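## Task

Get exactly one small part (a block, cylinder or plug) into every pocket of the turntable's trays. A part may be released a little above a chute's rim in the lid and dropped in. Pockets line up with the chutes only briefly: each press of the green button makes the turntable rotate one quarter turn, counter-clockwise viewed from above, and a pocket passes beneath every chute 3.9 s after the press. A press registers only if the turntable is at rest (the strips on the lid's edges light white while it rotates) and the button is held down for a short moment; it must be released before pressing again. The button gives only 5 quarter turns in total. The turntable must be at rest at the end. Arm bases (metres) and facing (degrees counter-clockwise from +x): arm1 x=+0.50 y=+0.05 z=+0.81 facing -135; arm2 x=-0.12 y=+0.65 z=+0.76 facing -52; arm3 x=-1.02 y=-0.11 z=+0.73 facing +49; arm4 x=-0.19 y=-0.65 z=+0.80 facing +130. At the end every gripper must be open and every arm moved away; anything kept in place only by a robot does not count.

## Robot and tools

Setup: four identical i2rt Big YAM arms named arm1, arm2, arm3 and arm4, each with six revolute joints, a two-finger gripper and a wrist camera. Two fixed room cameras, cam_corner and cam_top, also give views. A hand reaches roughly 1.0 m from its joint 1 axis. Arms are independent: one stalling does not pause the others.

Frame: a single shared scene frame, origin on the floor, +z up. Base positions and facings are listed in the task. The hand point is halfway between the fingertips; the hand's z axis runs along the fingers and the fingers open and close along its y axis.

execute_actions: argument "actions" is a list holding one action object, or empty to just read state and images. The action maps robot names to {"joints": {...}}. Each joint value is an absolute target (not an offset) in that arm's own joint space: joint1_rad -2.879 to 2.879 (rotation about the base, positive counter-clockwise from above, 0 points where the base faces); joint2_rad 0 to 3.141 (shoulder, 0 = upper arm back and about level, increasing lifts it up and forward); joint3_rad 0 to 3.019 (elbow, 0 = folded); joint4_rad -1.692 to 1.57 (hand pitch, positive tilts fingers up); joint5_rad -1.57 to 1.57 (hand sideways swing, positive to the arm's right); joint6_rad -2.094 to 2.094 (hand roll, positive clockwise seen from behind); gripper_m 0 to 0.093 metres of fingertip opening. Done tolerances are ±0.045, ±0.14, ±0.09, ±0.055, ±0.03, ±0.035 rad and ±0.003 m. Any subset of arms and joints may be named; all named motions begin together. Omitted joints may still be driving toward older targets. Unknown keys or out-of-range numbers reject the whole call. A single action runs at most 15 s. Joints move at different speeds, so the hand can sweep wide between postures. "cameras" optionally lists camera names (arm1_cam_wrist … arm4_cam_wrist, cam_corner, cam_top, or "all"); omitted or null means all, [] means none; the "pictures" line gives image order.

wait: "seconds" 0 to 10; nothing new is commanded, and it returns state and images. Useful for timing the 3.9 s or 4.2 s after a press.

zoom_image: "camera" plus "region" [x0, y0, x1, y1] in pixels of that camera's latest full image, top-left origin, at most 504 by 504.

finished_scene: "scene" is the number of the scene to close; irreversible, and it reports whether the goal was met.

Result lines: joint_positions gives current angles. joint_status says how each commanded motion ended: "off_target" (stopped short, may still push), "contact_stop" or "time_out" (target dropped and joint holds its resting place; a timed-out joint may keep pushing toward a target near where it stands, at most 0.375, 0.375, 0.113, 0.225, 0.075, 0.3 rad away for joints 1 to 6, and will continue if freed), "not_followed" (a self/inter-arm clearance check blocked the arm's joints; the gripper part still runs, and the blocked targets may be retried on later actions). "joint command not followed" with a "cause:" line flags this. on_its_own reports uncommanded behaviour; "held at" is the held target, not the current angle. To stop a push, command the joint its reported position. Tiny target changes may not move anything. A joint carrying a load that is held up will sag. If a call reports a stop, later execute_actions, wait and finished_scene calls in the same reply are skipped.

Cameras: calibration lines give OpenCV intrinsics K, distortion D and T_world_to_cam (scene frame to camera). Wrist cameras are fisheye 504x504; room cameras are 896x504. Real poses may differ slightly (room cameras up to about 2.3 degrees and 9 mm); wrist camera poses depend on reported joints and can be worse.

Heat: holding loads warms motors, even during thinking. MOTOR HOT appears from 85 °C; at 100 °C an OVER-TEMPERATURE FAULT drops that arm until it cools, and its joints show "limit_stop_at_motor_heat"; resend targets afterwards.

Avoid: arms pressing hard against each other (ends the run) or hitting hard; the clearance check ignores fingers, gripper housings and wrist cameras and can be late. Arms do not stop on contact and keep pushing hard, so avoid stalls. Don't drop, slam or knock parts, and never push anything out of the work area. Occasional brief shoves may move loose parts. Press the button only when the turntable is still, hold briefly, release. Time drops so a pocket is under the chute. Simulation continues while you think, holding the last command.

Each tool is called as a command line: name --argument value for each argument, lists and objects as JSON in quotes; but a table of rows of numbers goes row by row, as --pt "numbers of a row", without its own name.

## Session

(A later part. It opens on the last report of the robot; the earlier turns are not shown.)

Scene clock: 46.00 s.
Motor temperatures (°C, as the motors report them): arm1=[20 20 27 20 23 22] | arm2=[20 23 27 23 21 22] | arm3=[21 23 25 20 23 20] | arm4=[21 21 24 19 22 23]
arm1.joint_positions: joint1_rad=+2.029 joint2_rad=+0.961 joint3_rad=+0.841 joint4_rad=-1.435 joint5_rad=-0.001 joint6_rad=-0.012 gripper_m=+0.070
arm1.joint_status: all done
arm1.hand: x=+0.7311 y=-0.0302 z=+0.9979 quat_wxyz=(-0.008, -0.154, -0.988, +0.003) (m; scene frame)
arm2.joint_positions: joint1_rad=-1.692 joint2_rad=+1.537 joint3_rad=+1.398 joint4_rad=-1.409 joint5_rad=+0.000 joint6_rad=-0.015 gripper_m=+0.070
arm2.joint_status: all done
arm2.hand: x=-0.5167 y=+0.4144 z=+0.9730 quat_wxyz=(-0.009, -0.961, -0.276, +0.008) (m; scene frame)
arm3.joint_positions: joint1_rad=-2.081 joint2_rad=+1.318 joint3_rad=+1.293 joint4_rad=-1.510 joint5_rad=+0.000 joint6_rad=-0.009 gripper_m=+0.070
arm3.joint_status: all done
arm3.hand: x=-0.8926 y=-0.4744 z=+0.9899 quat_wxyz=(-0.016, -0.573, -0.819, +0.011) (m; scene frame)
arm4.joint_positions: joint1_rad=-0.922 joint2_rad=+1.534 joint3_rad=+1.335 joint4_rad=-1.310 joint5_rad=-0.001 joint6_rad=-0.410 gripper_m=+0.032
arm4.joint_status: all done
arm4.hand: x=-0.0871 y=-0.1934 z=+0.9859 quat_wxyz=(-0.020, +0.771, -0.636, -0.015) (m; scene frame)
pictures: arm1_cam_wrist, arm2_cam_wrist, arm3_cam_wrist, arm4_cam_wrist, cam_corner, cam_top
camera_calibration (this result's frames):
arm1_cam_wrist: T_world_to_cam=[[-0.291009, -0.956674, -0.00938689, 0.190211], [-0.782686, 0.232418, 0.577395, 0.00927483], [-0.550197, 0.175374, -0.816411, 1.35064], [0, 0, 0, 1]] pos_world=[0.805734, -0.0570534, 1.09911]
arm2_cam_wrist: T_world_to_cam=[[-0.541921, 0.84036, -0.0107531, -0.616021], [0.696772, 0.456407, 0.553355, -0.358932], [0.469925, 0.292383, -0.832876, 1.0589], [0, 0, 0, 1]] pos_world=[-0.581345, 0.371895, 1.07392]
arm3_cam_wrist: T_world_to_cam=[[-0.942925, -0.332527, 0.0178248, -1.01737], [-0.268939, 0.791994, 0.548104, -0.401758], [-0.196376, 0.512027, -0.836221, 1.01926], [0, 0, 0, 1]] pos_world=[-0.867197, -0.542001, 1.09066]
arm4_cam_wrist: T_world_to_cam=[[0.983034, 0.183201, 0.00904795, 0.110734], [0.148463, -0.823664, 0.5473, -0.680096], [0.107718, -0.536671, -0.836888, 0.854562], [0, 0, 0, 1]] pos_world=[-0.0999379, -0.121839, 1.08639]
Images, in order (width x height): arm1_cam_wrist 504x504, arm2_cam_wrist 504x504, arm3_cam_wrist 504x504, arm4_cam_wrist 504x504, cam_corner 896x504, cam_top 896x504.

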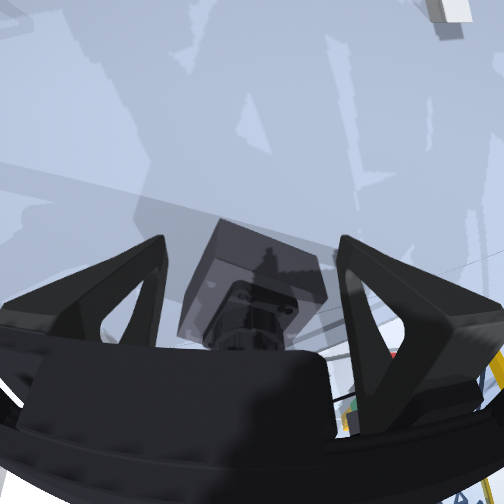

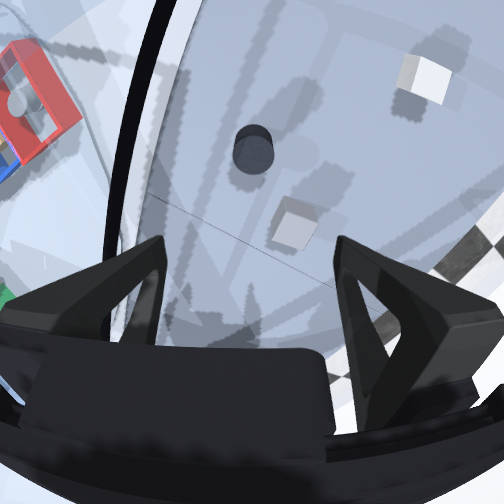

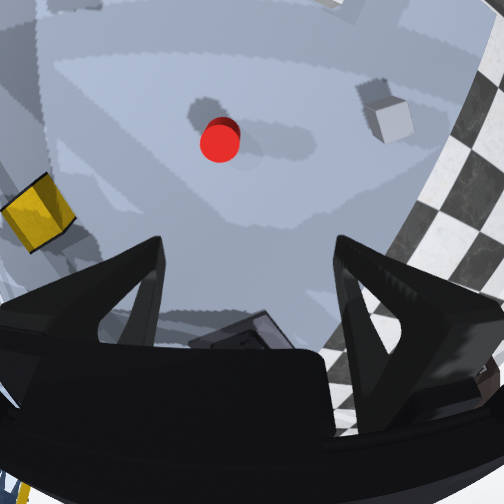

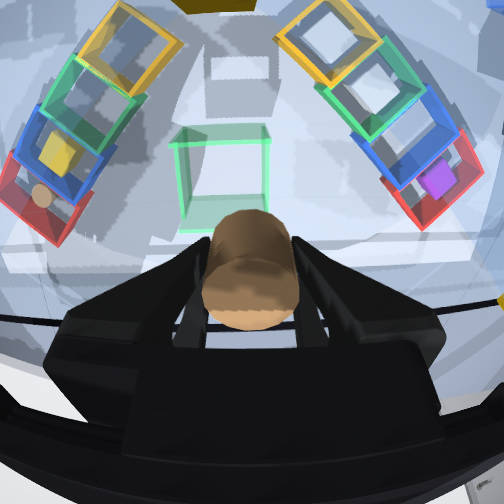

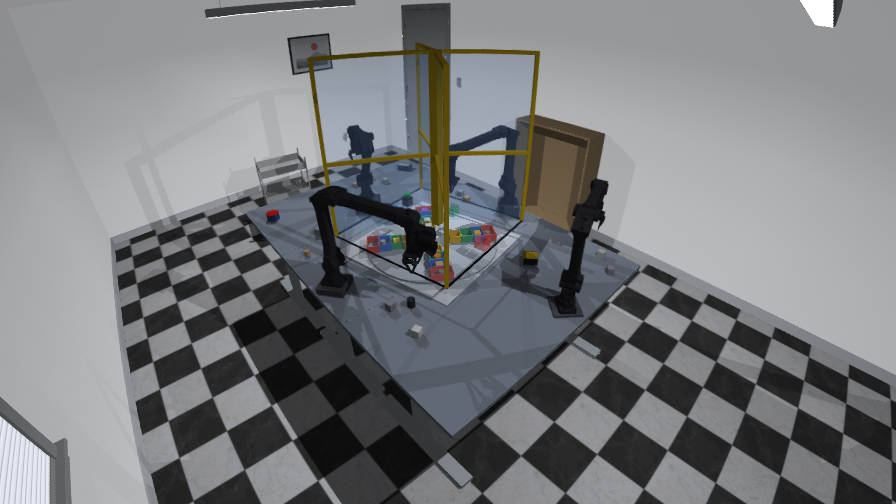

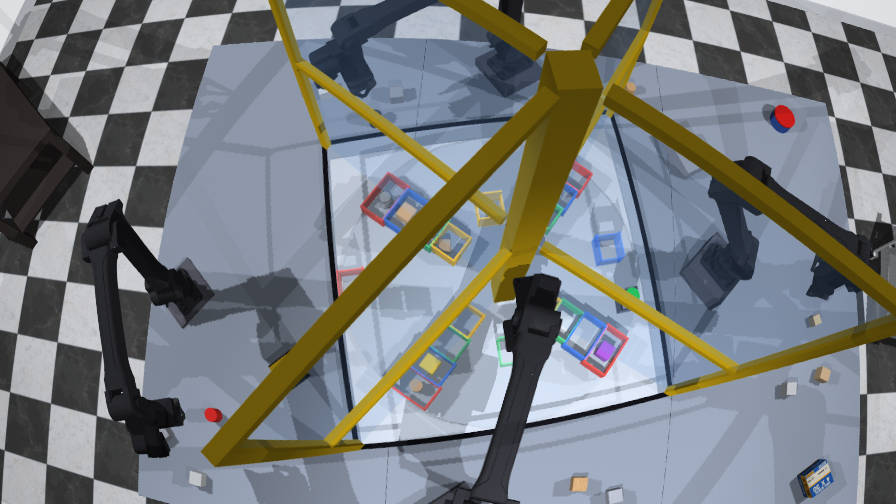

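zoom_image --camera "arm2_cam_wrist" --region '[200, 100, 360, 260]'

zoom_image --camera "arm3_cam_wrist" --region '[160, 80, 320, 240]'

zoom_image --camera "arm4_cam_wrist" --region '[150, 100, 310, 260]'

Region (200, 100, 360, 260) of arm2_cam_wrist's 504x504 image, scaled by 3.150, with more detail than that image has.

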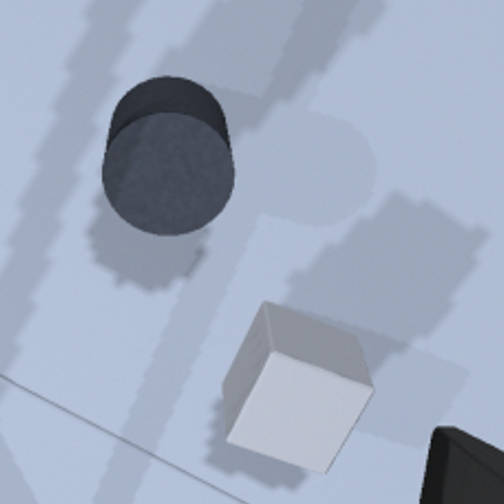

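Region (160, 80, 320, 240) of arm3_cam_wrist's 504x504 image, scaled by 3.150, with more detail than that image has.

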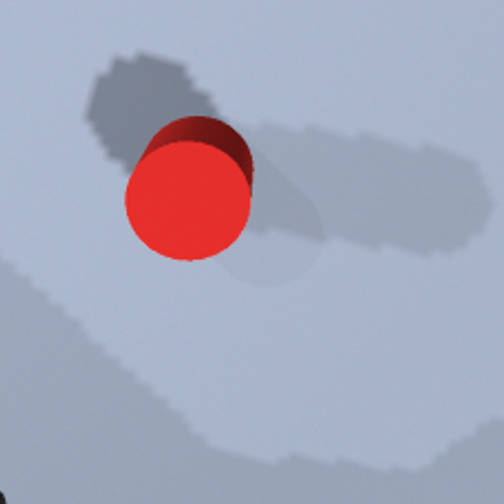

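Region (150, 100, 310, 260) of arm4_cam_wrist's 504x504 image, scaled by 3.150, with more detail than that image has.

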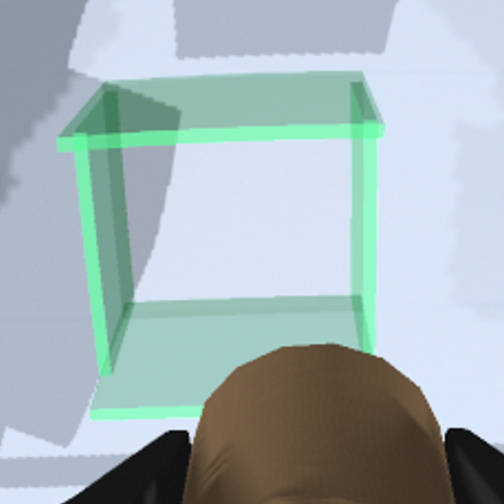

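execute_actions --actions '[{"arm1":{"joints":{"joint2_rad":1.77,"joint3_rad":1.18,"joint4_rad":-0.905}},"arm2":{"joints":{"joint2_rad":1.67,"joint3_rad":1.08,"joint4_rad":-0.98}},"arm3":{"joints":{"joint1_rad":-2.01,"joint2_rad":1.455,"joint3_rad":0.885,"joint4_rad":-1.005}},"arm4":{"joints":{"joint1_rad":-0.893,"joint2_rad":1.58,"joint3_rad":1.2,"joint4_rad":-1.19}}}]' --cameras '["arm1_cam_wrist","arm2_cam_wrist","arm3_cam_wrist","arm4_cam_wrist"]'

Scene clock: 48.67 s.
Motor temperatures (°C, as the motors report them): arm1=[20 20 27 20 23 22] | arm2=[20 23 27 23 21 22] | arm3=[21 23 25 20 23 20] | arm4=[21 21 24 19 22 23]
arm1.joint_positions: joint1_rad=+2.029 joint2_rad=+1.792 joint3_rad=+1.158 joint4_rad=-0.923 joint5_rad=-0.001 joint6_rad=-0.012 gripper_m=+0.070
arm1.joint_status: all done
arm1.hand: x=+0.9576 y=-0.1062 z=+0.8229 quat_wxyz=(-0.007, -0.154, -0.988, +0.003) (m; scene frame)
arm2.joint_positions: joint1_rad=-1.692 joint2_rad=+1.683 joint3_rad=+1.078 joint4_rad=-0.991 joint5_rad=+0.000 joint6_rad=-0.015 gripper_m=+0.070
arm2.joint_status: all done
arm2.hand: x=-0.4970 y=+0.4233 z=+0.7966 quat_wxyz=(-0.003, -0.961, -0.276, -0.015) (m; scene frame)
arm3.joint_positions: joint1_rad=-2.005 joint2_rad=+1.462 joint3_rad=+0.890 joint4_rad=-1.015 joint5_rad=+0.000 joint6_rad=-0.009 gripper_m=+0.070
arm3.joint_status: all done
arm3.hand: x=-0.8728 y=-0.4481 z=+0.7927 quat_wxyz=(+0.005, -0.542, -0.840, -0.003) (m; scene frame)
arm4.joint_positions: joint1_rad=-0.898 joint2_rad=+1.576 joint3_rad=+1.190 joint4_rad=-1.201 joint5_rad=-0.001 joint6_rad=-0.410 gripper_m=+0.032
arm4.joint_status: all done
arm4.hand: x=-0.1034 y=-0.2155 z=+0.9147 quat_wxyz=(+0.015, +0.779, -0.626, +0.003) (m; scene frame)
pictures: arm1_cam_wrist, arm2_cam_wrist, arm3_cam_wrist, arm4_cam_wrist
camera_calibration (this result's frames):
arm1_cam_wrist: T_world_to_cam=[[-0.291028, -0.956668, -0.00942562, 0.181836], [-0.781847, 0.232145, 0.57864, 0.303442], [-0.551378, 0.17577, -0.815529, 1.34623], [0, 0, 0, 1]] pos_world=[1.03245, -0.133112, 0.92402]
arm2_cam_wrist: T_world_to_cam=[[-0.542029, 0.840272, -0.0121549, -0.613667], [0.672888, 0.44263, 0.592706, -0.316446], [0.503414, 0.313085, -0.805327, 0.88607], [0, 0, 0, 1]] pos_world=[-0.565753, 0.3783, 0.893677]
arm3_cam_wrist: T_world_to_cam=[[-0.914919, -0.40323, 0.0181303, -0.993903], [-0.315672, 0.7428, 0.590424, -0.405577], [-0.251543, 0.534467, -0.80689, 0.783399], [0, 0, 0, 1]] pos_world=[-0.840311, -0.51821, 0.889599]
arm4_cam_wrist: T_world_to_cam=[[0.978051, 0.207172, -0.0222478, 0.164702], [0.177934, -0.774885, 0.606541, -0.697594], [0.108419, -0.597187, -0.794741, 0.73332], [0, 0, 0, 1]] pos_world=[-0.116467, -0.136748, 1.00958]
Images, in order (width x height): arm1_cam_wrist 504x504, arm2_cam_wrist 504x504, arm3_cam_wrist 504x504, arm4_cam_wrist 504x504.

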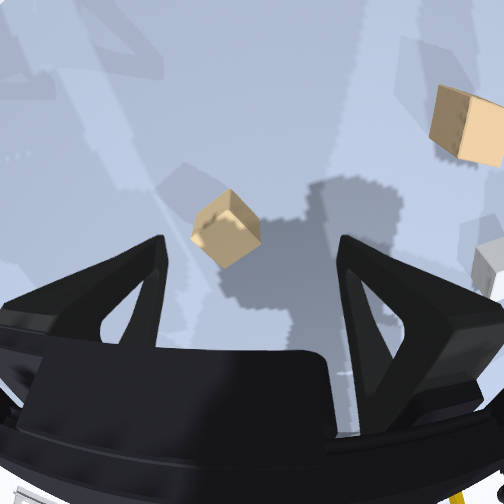

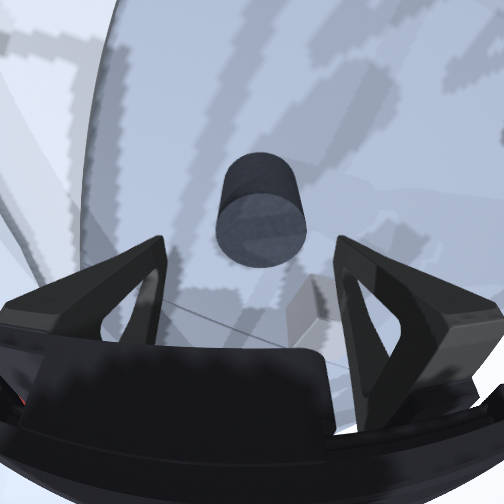

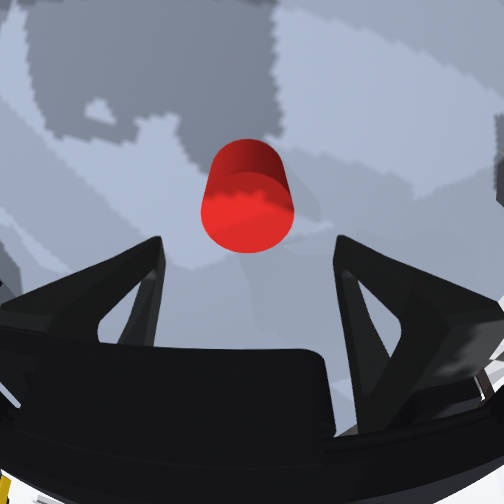

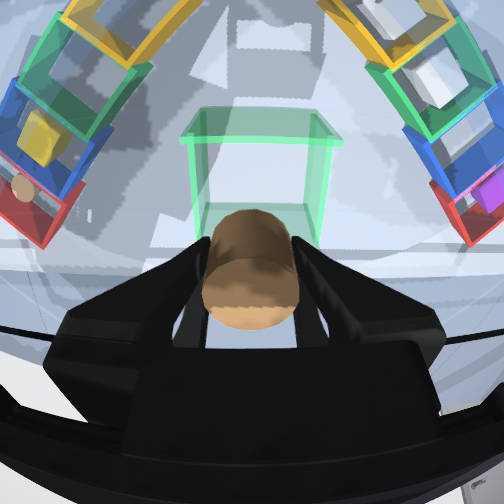

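zoom_image --camera "arm1_cam_wrist" --region '[170, 170, 290, 290]'

Region (170, 170, 290, 290) of arm1_cam_wrist's 504x504 image, scaled by 4.200, with more detail than that image has.

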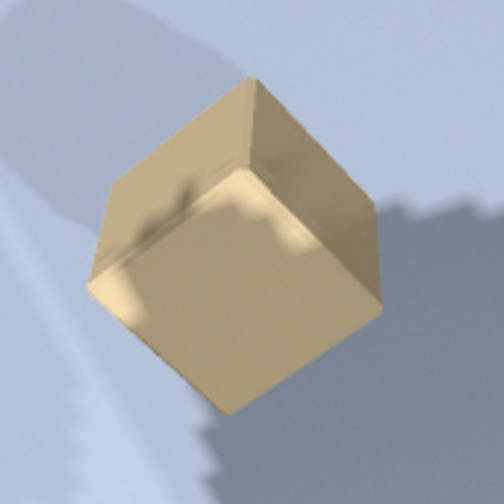

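execute_actions --actions '[{"arm1":{"joints":{"joint1_rad":2.06,"joint2_rad":1.88,"joint3_rad":1.005,"joint4_rad":-0.668,"joint6_rad":-0.71,"gripper_m":0.085}},"arm2":{"joints":{"joint2_rad":1.765,"joint3_rad":1.025,"joint4_rad":-0.815}},"arm3":{"joints":{"joint2_rad":1.562,"joint3_rad":0.818,"joint4_rad":-0.815}},"arm4":{"joints":{"joint4_rad":-1.16}}}]' --cameras '["arm1_cam_wrist","arm2_cam_wrist","arm3_cam_wrist","arm4_cam_wrist"]'

Scene clock: 51.60 s.
Motor temperatures (°C, as the motors report them): arm1=[20 20 27 20 23 22] | arm2=[20 23 27 23 21 22] | arm3=[21 23 25 20 23 20] | arm4=[21 21 24 19 22 23]
arm1.joint_positions: joint1_rad=+2.057 joint2_rad=+1.898 joint3_rad=+0.991 joint4_rad=-0.686 joint5_rad=-0.002 joint6_rad=-0.696 gripper_m=+0.085
arm1.joint_status: all done
arm1.hand: x=+0.9195 y=-0.0804 z=+0.7307 quat_wxyz=(+0.009, +0.201, -0.980, -0.004) (m; scene frame)
arm2.joint_positions: joint1_rad=-1.692 joint2_rad=+1.761 joint3_rad=+1.031 joint4_rad=-0.826 joint5_rad=+0.000 joint6_rad=-0.015 gripper_m=+0.070
arm2.joint_status: all done
arm2.hand: x=-0.5042 y=+0.4182 z=+0.7496 quat_wxyz=(-0.009, -0.961, -0.276, +0.004) (m; scene frame)
arm3.joint_positions: joint1_rad=-2.005 joint2_rad=+1.560 joint3_rad=+0.821 joint4_rad=-0.825 joint5_rad=+0.000 joint6_rad=-0.009 gripper_m=+0.070
arm3.joint_status: all done
arm3.hand: x=-0.8710 y=-0.4521 z=+0.7379 quat_wxyz=(-0.004, -0.542, -0.840, +0.003) (m; scene frame)
arm4.joint_positions: joint1_rad=-0.898 joint2_rad=+1.576 joint3_rad=+1.190 joint4_rad=-1.171 joint5_rad=-0.001 joint6_rad=-0.410 gripper_m=+0.032
arm4.joint_status: all done
arm4.hand: x=-0.1020 y=-0.2083 z=+0.9146 quat_wxyz=(+0.002, +0.779, -0.627, -0.004) (m; scene frame)
pictures: arm1_cam_wrist, arm2_cam_wrist, arm3_cam_wrist, arm4_cam_wrist
camera_calibration (this result's frames):
arm1_cam_wrist: T_world_to_cam=[[0.404623, -0.914152, -0.024624, -0.430621], [-0.722688, -0.336145, 0.603927, 0.202461], [-0.560359, -0.226568, -0.796659, 1.20753], [0, 0, 0, 1]] pos_world=[0.997203, -0.0520104, 0.829111]
arm2_cam_wrist: T_world_to_cam=[[-0.541941, 0.840345, -0.0109641, -0.614699], [0.693274, 0.454393, 0.559373, -0.251204], [0.475048, 0.295546, -0.828843, 0.864065], [0, 0, 0, 1]] pos_world=[-0.56945, 0.375333, 0.849952]
arm3_cam_wrist: T_world_to_cam=[[-0.915089, -0.402846, 0.0181034, -0.992863], [-0.321137, 0.755165, 0.571486, -0.354822], [-0.243892, 0.517147, -0.820412, 0.750555], [0, 0, 0, 1]] pos_world=[-0.839451, -0.520169, 0.836514]
arm4_cam_wrist: T_world_to_cam=[[0.978191, 0.207445, -0.0104426, 0.151074], [0.174311, -0.792534, 0.584385, -0.675923], [0.112952, -0.57346, -0.811409, 0.758061], [0, 0, 0, 1]] pos_world=[-0.115582, -0.132313, 1.01167]
Images, in order (width x height): arm1_cam_wrist 504x504, arm2_cam_wrist 504x504, arm3_cam_wrist 504x504, arm4_cam_wrist 504x504.

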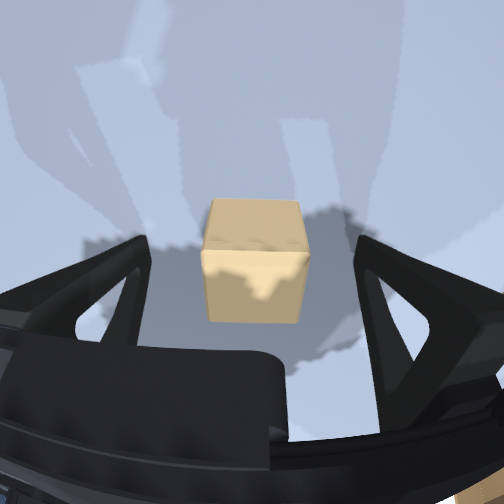

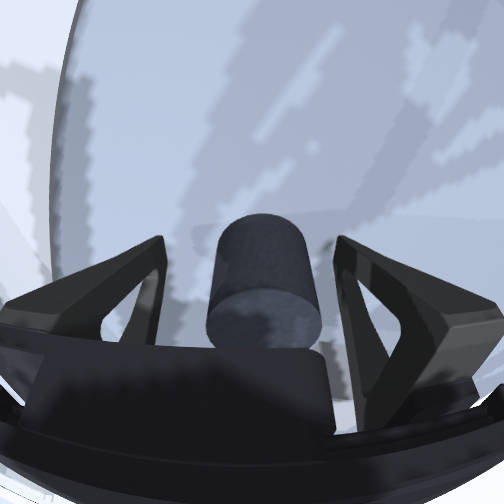

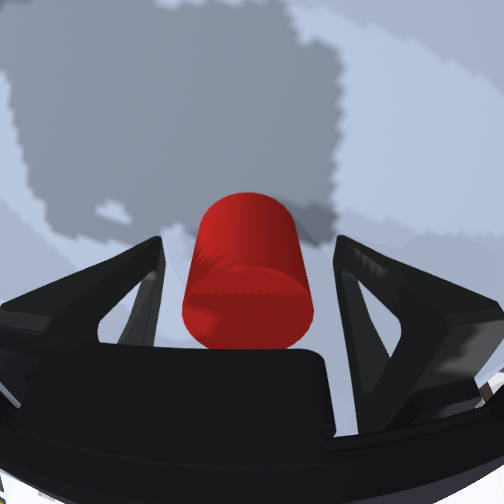

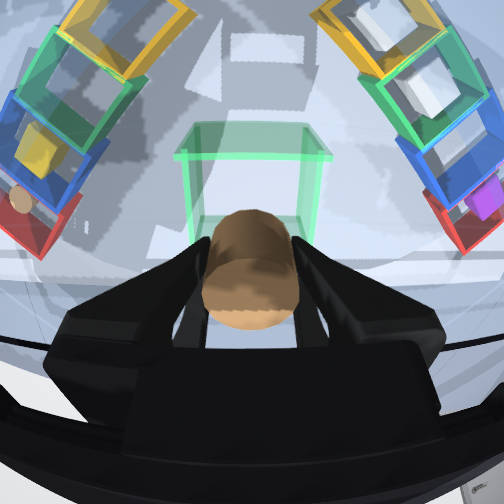

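execute_actions --actions '[{"arm1":{"joints":{"joint4_rad":-0.64,"gripper_m":0.02}},"arm2":{"joints":{"gripper_m":0.02}},"arm3":{"joints":{"gripper_m":0.02}}}]' --cameras '["arm1_cam_wrist","arm2_cam_wrist","arm3_cam_wrist"]'

Scene clock: 52.57 s.
Motor temperatures (°C, as the motors report them): arm1=[20 20 27 20 23 22] | arm2=[20 23 27 23 21 22] | arm3=[21 23 25 20 23 20] | arm4=[21 21 24 19 22 23]
arm1.joint_positions: joint1_rad=+2.057 joint2_rad=+1.898 joint3_rad=+0.991 joint4_rad=-0.658 joint5_rad=-0.002 joint6_rad=-0.697 gripper_m=+0.032
arm1.joint_status: gripper_m off_target (ended at +0.032, target +0.020); the others done
arm1.hand: x=+0.9260 y=-0.0825 z=+0.7306 quat_wxyz=(-0.003, +0.201, -0.980, +0.003) (m; scene frame)
arm2.joint_positions: joint1_rad=-1.692 joint2_rad=+1.761 joint3_rad=+1.031 joint4_rad=-0.826 joint5_rad=+0.001 joint6_rad=-0.015 gripper_m=+0.039
arm2.joint_status: gripper_m off_target (ended at +0.039, target +0.020)
arm2.hand: x=-0.5042 y=+0.4183 z=+0.7496 quat_wxyz=(-0.008, -0.961, -0.276, +0.004) (m; scene frame)
arm3.joint_positions: joint1_rad=-2.005 joint2_rad=+1.560 joint3_rad=+0.821 joint4_rad=-0.825 joint5_rad=+0.000 joint6_rad=-0.009 gripper_m=+0.039
arm3.joint_status: gripper_m off_target (ended at +0.039, target +0.020)
arm3.hand: x=-0.8710 y=-0.4521 z=+0.7379 quat_wxyz=(-0.004, -0.542, -0.840, +0.003) (m; scene frame)
arm4.joint_positions: joint1_rad=-0.898 joint2_rad=+1.576 joint3_rad=+1.190 joint4_rad=-1.171 joint5_rad=-0.001 joint6_rad=-0.410 gripper_m=+0.032
arm4.joint_status: not commanded
arm4.hand: x=-0.1020 y=-0.2083 z=+0.9146 quat_wxyz=(+0.002, +0.779, -0.627, -0.004) (m; scene frame)
pictures: arm1_cam_wrist, arm2_cam_wrist, arm3_cam_wrist
camera_calibration (this result's frames):
arm1_cam_wrist: T_world_to_cam=[[0.406186, -0.913769, -0.0062002, -0.450004], [-0.738086, -0.332077, 0.587328, 0.233252], [-0.538741, -0.233988, -0.809326, 1.19932], [0, 0, 0, 1]] pos_world=[1.00107, -0.0531164, 0.830851]
arm2_cam_wrist: T_world_to_cam=[[-0.541619, 0.840558, -0.0105878, -0.614973], [0.693556, 0.453943, 0.559389, -0.250888], [0.475005, 0.295632, -0.828838, 0.864002], [0, 0, 0, 1]] pos_world=[-0.569482, 0.375382, 0.84995]
arm3_cam_wrist: T_world_to_cam=[[-0.915089, -0.402846, 0.0181034, -0.992863], [-0.321137, 0.755165, 0.571486, -0.354822], [-0.243892, 0.517147, -0.820412, 0.750555], [0, 0, 0, 1]] pos_world=[-0.839451, -0.520169, 0.836514]
Images, in order (width x height): arm1_cam_wrist 504x504, arm2_cam_wrist 504x504, arm3_cam_wrist 504x504.

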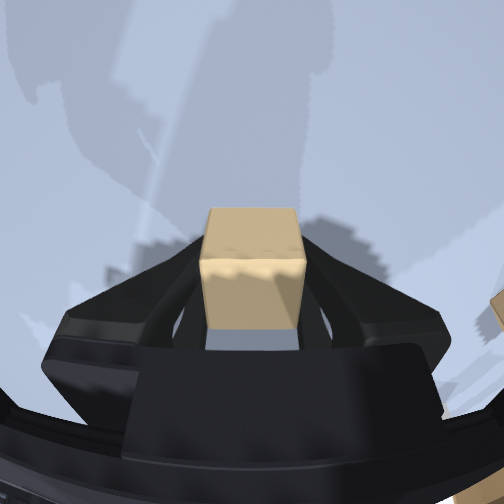

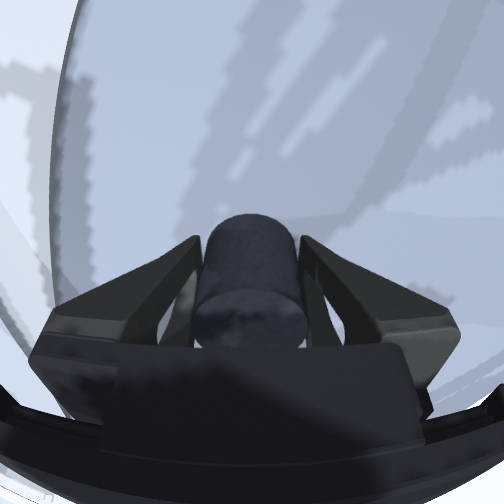

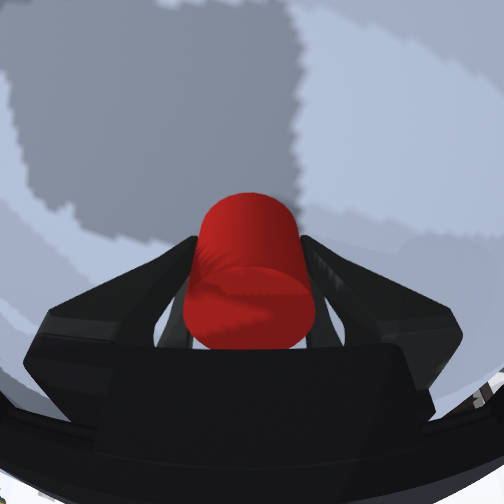

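execute_actions --actions '[{"arm1":{"joints":{"joint1_rad":0.75,"joint2_rad":0.96,"joint4_rad":-1.61,"joint6_rad":-0.22}},"arm2":{"joints":{"joint2_rad":1.3,"joint3_rad":1.545,"joint4_rad":-1.55,"joint6_rad":-0.3}},"arm3":{"joints":{"joint2_rad":1.35,"joint3_rad":1.68,"joint4_rad":-1.44,"joint6_rad":-0.15}}}]' --cameras '["cam_top"]'

execute_actions --actions '[{"arm1":{"joints":{"joint1_rad":-0.405}},"arm2":{"joints":{"joint1_rad":-0.738}},"arm3":{"joints":{"joint1_rad":-0.762}}}]' --cameras '["cam_top"]'

Scene clock: 55.17 s.
Motor temperatures (°C, as the motors report them): arm1=[20 20 27 20 23 22] | arm2=[20 23 27 23 21 22] | arm3=[21 23 25 20 23 20] | arm4=[21 21 24 19 22 23]
arm1.joint_positions: joint1_rad=+0.754 joint2_rad=+0.958 joint3_rad=+0.991 joint4_rad=-1.595 joint5_rad=+0.001 joint6_rad=-0.233 gripper_m=+0.032
arm1.joint_status: all done
arm1.hand: x=+0.4933 y=-0.1964 z=+1.0566 quat_wxyz=(-0.004, -0.630, -0.777, +0.006) (m; scene frame)
arm2.joint_positions: joint1_rad=-1.692 joint2_rad=+1.303 joint3_rad=+1.538 joint4_rad=-1.539 joint5_rad=+0.001 joint6_rad=-0.284 gripper_m=+0.039
arm2.joint_status: all done
arm2.hand: x=-0.4861 y=+0.4355 z=+1.1257 quat_wxyz=(-0.024, -0.908, -0.398, +0.129) (m; scene frame)
arm3.joint_positions: joint1_rad=-2.005 joint2_rad=+1.344 joint3_rad=+1.633 joint4_rad=-1.431 joint5_rad=+0.000 joint6_rad=-0.139 gripper_m=+0.039
arm3.joint_status: all done
arm3.hand: x=-0.8305 y=-0.5438 z=+1.1313 quat_wxyz=(-0.171, -0.475, -0.854, +0.129) (m; scene frame)
arm4.joint_positions: joint1_rad=-0.898 joint2_rad=+1.576 joint3_rad=+1.190 joint4_rad=-1.171 joint5_rad=-0.001 joint6_rad=-0.410 gripper_m=+0.032
arm4.joint_status: not commanded
arm4.hand: x=-0.1020 y=-0.2083 z=+0.9146 quat_wxyz=(+0.002, +0.779, -0.627, -0.004) (m; scene frame)
pictures: cam_top
Images, in order (width x height): cam_top 896x504.

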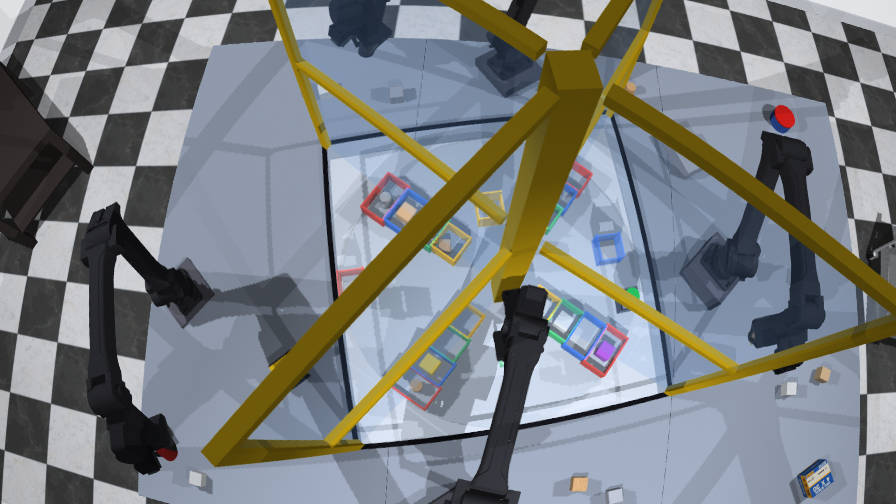

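Scene clock: 56.83 s.
Motor temperatures (°C, as the motors report them): arm1=[20 20 27 20 23 22] | arm2=[20 23 27 23 21 22] | arm3=[21 23 26 20 23 20] | arm4=[21 21 24 19 22 23]
arm1.joint_positions: joint1_rad=-0.401 joint2_rad=+0.958 joint3_rad=+0.991 joint4_rad=-1.595 joint5_rad=+0.001 joint6_rad=-0.232 gripper_m=+0.031
arm1.joint_status: all done
arm1.hand: x=+0.2745 y=-0.0453 z=+1.0559 quat_wxyz=(-0.002, -0.952, -0.307, +0.006) (m; scene frame)
arm2.joint_positions: joint1_rad=-0.735 joint2_rad=+1.303 joint3_rad=+1.538 joint4_rad=-1.539 joint5_rad=+0.000 joint6_rad=-0.286 gripper_m=+0.039
arm2.joint_status: all done
arm2.hand: x=-0.1535 y=+0.2318 z=+1.1311 quat_wxyz=(-0.083, -0.621, -0.771, +0.110) (m; scene frame)
arm3.joint_positions: joint1_rad=-0.757 joint2_rad=+1.344 joint3_rad=+1.633 joint4_rad=-1.431 joint5_rad=-0.001 joint6_rad=-0.141 gripper_m=+0.039
arm3.joint_status: all done
arm3.hand: x=-0.5512 y=-0.0688 z=+1.1301 quat_wxyz=(-0.213, +0.115, -0.970, +0.006) (m; scene frame)
arm4.joint_positions: joint1_rad=-0.898 joint2_rad=+1.576 joint3_rad=+1.190 joint4_rad=-1.171 joint5_rad=-0.001 joint6_rad=-0.410 gripper_m=+0.032
arm4.joint_status: not commanded
arm4.hand: x=-0.1020 y=-0.2083 z=+0.9146 quat_wxyz=(+0.002, +0.779, -0.627, -0.004) (m; scene frame)
pictures: cam_top
Images, in order (width x height): cam_top 896x504.

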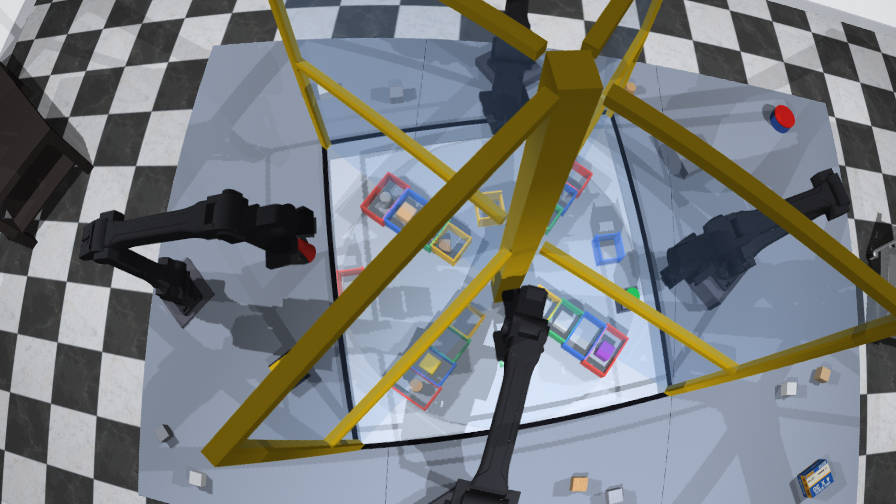

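execute_actions --actions '[{"arm1":{"joints":{"joint2_rad":1.352,"joint4_rad":-1.26}},"arm2":{"joints":{"joint2_rad":1.708,"joint3_rad":1.503,"joint4_rad":-1.335}},"arm3":{"joints":{"joint2_rad":1.74}}}]' --cameras '["arm1_cam_wrist","arm2_cam_wrist","arm3_cam_wrist","arm4_cam_wrist"]'

Scene clock: 58.67 s.
Motor temperatures (°C, as the motors report them): arm1=[20 20 27 20 23 22] | arm2=[20 23 27 23 21 22] | arm3=[21 23 26 20 23 20] | arm4=[21 21 24 19 22 23]
arm1.joint_positions: joint1_rad=-0.401 joint2_rad=+1.368 joint3_rad=+0.991 joint4_rad=-1.276 joint5_rad=+0.001 joint6_rad=-0.232 gripper_m=+0.031
arm1.joint_status: all done
arm1.hand: x=+0.1788 y=-0.0854 z=+0.9393 quat_wxyz=(+0.001, -0.951, -0.307, -0.040) (m; scene frame)
arm2.joint_positions: joint1_rad=-0.735 joint2_rad=+1.717 joint3_rad=+1.495 joint4_rad=-1.342 joint5_rad=+0.000 joint6_rad=-0.286 gripper_m=+0.039
arm2.joint_status: all done
arm2.hand: x=-0.1582 y=+0.1346 z=+0.9321 quat_wxyz=(-0.009, -0.627, -0.779, +0.004) (m; scene frame)
arm3.joint_positions: joint1_rad=-0.757 joint2_rad=+1.740 joint3_rad=+1.655 joint4_rad=-1.434 joint5_rad=-0.001 joint6_rad=-0.141 gripper_m=+0.039
arm3.joint_status: all done
arm3.hand: x=-0.4766 y=-0.0623 z=+0.9451 quat_wxyz=(-0.027, +0.117, -0.993, +0.002) (m; scene frame)
arm4.joint_positions: joint1_rad=-0.898 joint2_rad=+1.576 joint3_rad=+1.190 joint4_rad=-1.171 joint5_rad=-0.001 joint6_rad=-0.410 gripper_m=+0.032
arm4.joint_status: not commanded
arm4.hand: x=-0.1020 y=-0.2083 z=+0.9146 quat_wxyz=(+0.002, +0.779, -0.627, -0.004) (m; scene frame)
pictures: arm1_cam_wrist, arm2_cam_wrist, arm3_cam_wrist, arm4_cam_wrist
camera_calibration (this result's frames):
arm1_cam_wrist: T_world_to_cam=[[-0.592701, 0.804627, -0.0357935, 0.205247], [0.597105, 0.468793, 0.650921, -0.671854], [0.540529, 0.364429, -0.758301, 0.77514], [0, 0, 0, 1]] pos_world=[0.103832, -0.13267, 1.03246]
arm2_cam_wrist: T_world_to_cam=[[-0.973581, -0.228328, -0.00239114, -0.119304], [-0.191323, 0.80999, 0.554358, -0.64745], [-0.124638, 0.54017, -0.832275, 0.810241], [0, 0, 0, 1]] pos_world=[-0.139037, 0.0595197, 1.03298]
arm3_cam_wrist: T_world_to_cam=[[0.221232, -0.974842, 0.0271919, 0.0186647], [-0.826558, -0.172637, 0.535722, -0.905864], [-0.51755, -0.140994, -0.843956, 0.666002], [0, 0, 0, 1]] pos_world=[-0.408189, -0.0442876, 1.04686]
arm4_cam_wrist: T_world_to_cam=[[0.978191, 0.207445, -0.0104426, 0.151074], [0.174311, -0.792534, 0.584385, -0.675923], [0.112952, -0.57346, -0.811409, 0.758061], [0, 0, 0, 1]] pos_world=[-0.115582, -0.132313, 1.01167]
Images, in order (width x height): arm1_cam_wrist 504x504, arm2_cam_wrist 504x504, arm3_cam_wrist 504x504, arm4_cam_wrist 504x504.

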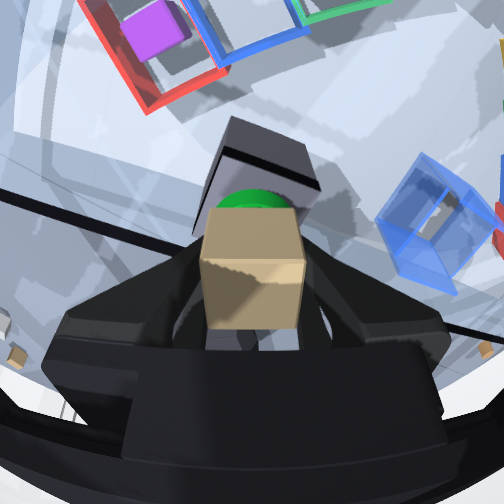

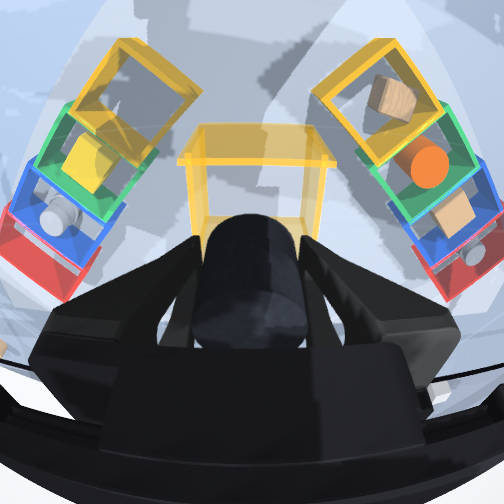

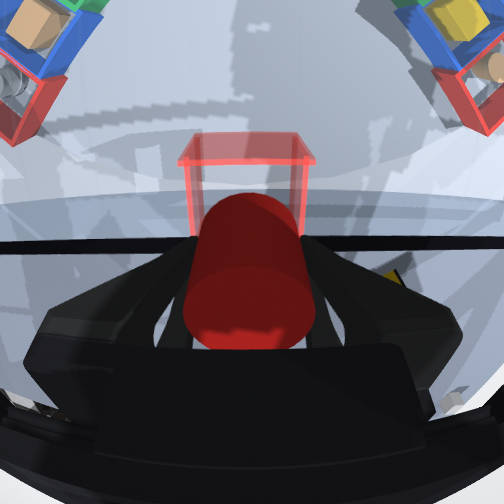

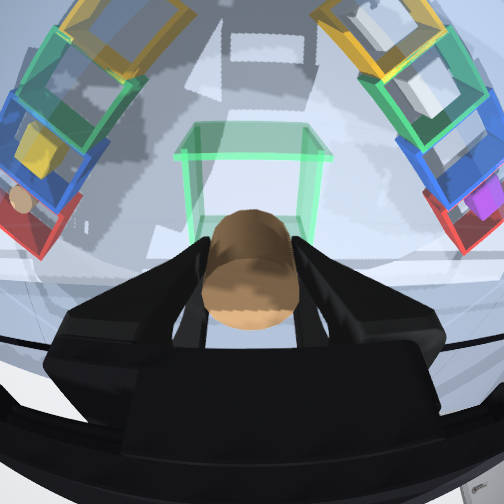

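execute_actions --actions '[]' --cameras '[]'

execute_actions --actions '[{"arm1":{"joints":{"joint2_rad":1.468}},"arm2":{"joints":{"joint4_rad":-1.3}},"arm3":{"joints":{"joint2_rad":1.775}},"arm4":{"joints":{"joint4_rad":-1.142}}}]' --cameras '[]'

execute_actions --actions '[{"arm1":{"joints":{"joint1_rad":-0.8,"joint2_rad":1.385,"joint4_rad":-1.155}}}]' --cameras '["arm1_cam_wrist","arm2_cam_wrist"]'

Scene clock: 59.27 s.
Motor temperatures (°C, as the motors report them): arm1=[20 20 27 20 23 22] | arm2=[20 23 27 23 21 22] | arm3=[21 23 26 20 23 20] | arm4=[21 21 24 19 22 23]
arm1.joint_positions: joint1_rad=-0.401 joint2_rad=+1.368 joint3_rad=+0.991 joint4_rad=-1.276 joint5_rad=+0.001 joint6_rad=-0.232 gripper_m=+0.031
arm1.joint_status: all done
arm1.hand: x=+0.1788 y=-0.0854 z=+0.9393 quat_wxyz=(+0.001, -0.951, -0.307, -0.040) (m; scene frame)
arm2.joint_positions: joint1_rad=-0.735 joint2_rad=+1.717 joint3_rad=+1.495 joint4_rad=-1.342 joint5_rad=+0.000 joint6_rad=-0.286 gripper_m=+0.039
arm2.joint_status: all done
arm2.hand: x=-0.1582 y=+0.1346 z=+0.9321 quat_wxyz=(-0.009, -0.627, -0.779, +0.004) (m; scene frame)
arm3.joint_positions: joint1_rad=-0.757 joint2_rad=+1.740 joint3_rad=+1.655 joint4_rad=-1.434 joint5_rad=-0.001 joint6_rad=-0.141 gripper_m=+0.039
arm3.joint_status: all done
arm3.hand: x=-0.4766 y=-0.0623 z=+0.9451 quat_wxyz=(-0.027, +0.117, -0.993, +0.002) (m; scene frame)
arm4.joint_positions: joint1_rad=-0.898 joint2_rad=+1.576 joint3_rad=+1.190 joint4_rad=-1.171 joint5_rad=-0.001 joint6_rad=-0.410 gripper_m=+0.032
arm4.joint_status: not commanded
arm4.hand: x=-0.1020 y=-0.2083 z=+0.9146 quat_wxyz=(+0.002, +0.779, -0.627, -0.004) (m; scene frame)
pictures: none
No camera images: the call's "cameras" was empty. Leave "cameras" out to get every camera's image.

Scene clock: 59.97 s.
Motor temperatures (°C, as the motors report them): arm1=[20 20 27 20 23 22] | arm2=[20 23 28 23 21 22] | arm3=[21 23 26 20 23 20] | arm4=[21 21 24 19 22 23]
arm1.joint_positions: joint1_rad=-0.401 joint2_rad=+1.436 joint3_rad=+0.999 joint4_rad=-1.275 joint5_rad=+0.001 joint6_rad=-0.232 gripper_m=+0.031
arm1.joint_status: all done
arm1.hand: x=+0.1764 y=-0.0865 z=+0.9195 quat_wxyz=(+0.004, -0.949, -0.306, -0.070) (m; scene frame)
arm2.joint_positions: joint1_rad=-0.735 joint2_rad=+1.717 joint3_rad=+1.495 joint4_rad=-1.312 joint5_rad=+0.000 joint6_rad=-0.286 gripper_m=+0.039
arm2.joint_status: all done
arm2.hand: x=-0.1588 y=+0.1272 z=+0.9324 quat_wxyz=(-0.018, -0.627, -0.779, +0.016) (m; scene frame)
arm3.joint_positions: joint1_rad=-0.757 joint2_rad=+1.749 joint3_rad=+1.655 joint4_rad=-1.434 joint5_rad=-0.001 joint6_rad=-0.141 gripper_m=+0.039
arm3.joint_status: all done
arm3.hand: x=-0.4759 y=-0.0623 z=+0.9403 quat_wxyz=(-0.022, +0.117, -0.993, +0.002) (m; scene frame)
arm4.joint_positions: joint1_rad=-0.898 joint2_rad=+1.576 joint3_rad=+1.190 joint4_rad=-1.154 joint5_rad=-0.001 joint6_rad=-0.410 gripper_m=+0.032
arm4.joint_status: all done
arm4.hand: x=-0.1011 y=-0.2041 z=+0.9146 quat_wxyz=(-0.006, +0.779, -0.627, -0.008) (m; scene frame)
pictures: none
No camera images: the call's "cameras" was empty. Leave "cameras" out to get every camera's image.

Scene clock: 61.03 s.
Motor temperatures (°C, as the motors report them): arm1=[20 20 27 20 23 22] | arm2=[20 23 28 23 21 22] | arm3=[21 23 26 20 23 20] | arm4=[21 21 24 19 22 23]
arm1.joint_positions: joint1_rad=-0.803 joint2_rad=+1.399 joint3_rad=+0.999 joint4_rad=-1.171 joint5_rad=-0.002 joint6_rad=-0.232 gripper_m=+0.031
arm1.joint_status: all done
arm1.hand: x=+0.1240 y=+0.0509 z=+0.9297 quat_wxyz=(-0.003, -0.994, -0.110, +0.000) (m; scene frame)
arm2.joint_positions: joint1_rad=-0.735 joint2_rad=+1.717 joint3_rad=+1.495 joint4_rad=-1.312 joint5_rad=+0.000 joint6_rad=-0.286 gripper_m=+0.039
arm2.joint_status: not commanded
arm2.hand: x=-0.1588 y=+0.1272 z=+0.9324 quat_wxyz=(-0.018, -0.627, -0.779, +0.016) (m; scene frame)
arm3.joint_positions: joint1_rad=-0.757 joint2_rad=+1.749 joint3_rad=+1.655 joint4_rad=-1.434 joint5_rad=-0.001 joint6_rad=-0.141 gripper_m=+0.039
arm3.joint_status: not commanded
arm3.hand: x=-0.4759 y=-0.0623 z=+0.9403 quat_wxyz=(-0.022, +0.117, -0.993, +0.002) (m; scene frame)
arm4.joint_positions: joint1_rad=-0.898 joint2_rad=+1.576 joint3_rad=+1.190 joint4_rad=-1.154 joint5_rad=-0.001 joint6_rad=-0.410 gripper_m=+0.032
arm4.joint_status: not commanded
arm4.hand: x=-0.1011 y=-0.2041 z=+0.9146 quat_wxyz=(-0.006, +0.779, -0.627, -0.008) (m; scene frame)
pictures: arm1_cam_wrist, arm2_cam_wrist
camera_calibration (this result's frames):
arm1_cam_wrist: T_world_to_cam=[[-0.231581, 0.972631, -0.0189396, -0.0061657], [0.782784, 0.197868, 0.589997, -0.649397], [0.577597, 0.121807, -0.807183, 0.801038], [0, 0, 0, 1]] pos_world=[0.0442326, 0.03692, 1.02961]
arm2_cam_wrist: T_world_to_cam=[[-0.97365, -0.227953, 0.00661978, -0.129981], [-0.189912, 0.826555, 0.52985, -0.620652], [-0.126253, 0.514631, -0.848066, 0.832126], [0, 0, 0, 1]] pos_world=[-0.139368, 0.0551357, 1.03541]
Images, in order (width x height): arm1_cam_wrist 504x504, arm2_cam_wrist 504x504.

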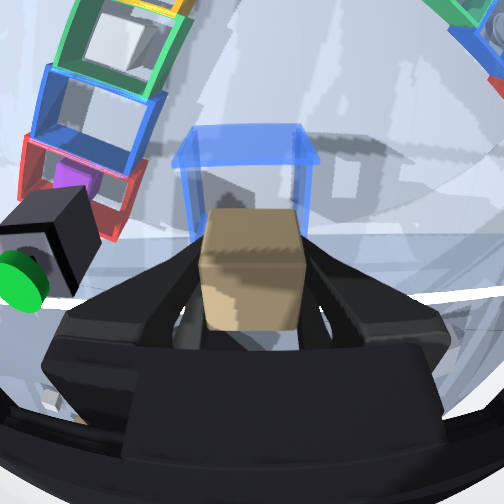

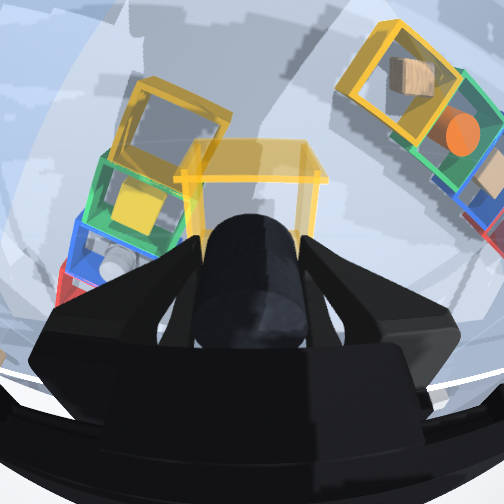

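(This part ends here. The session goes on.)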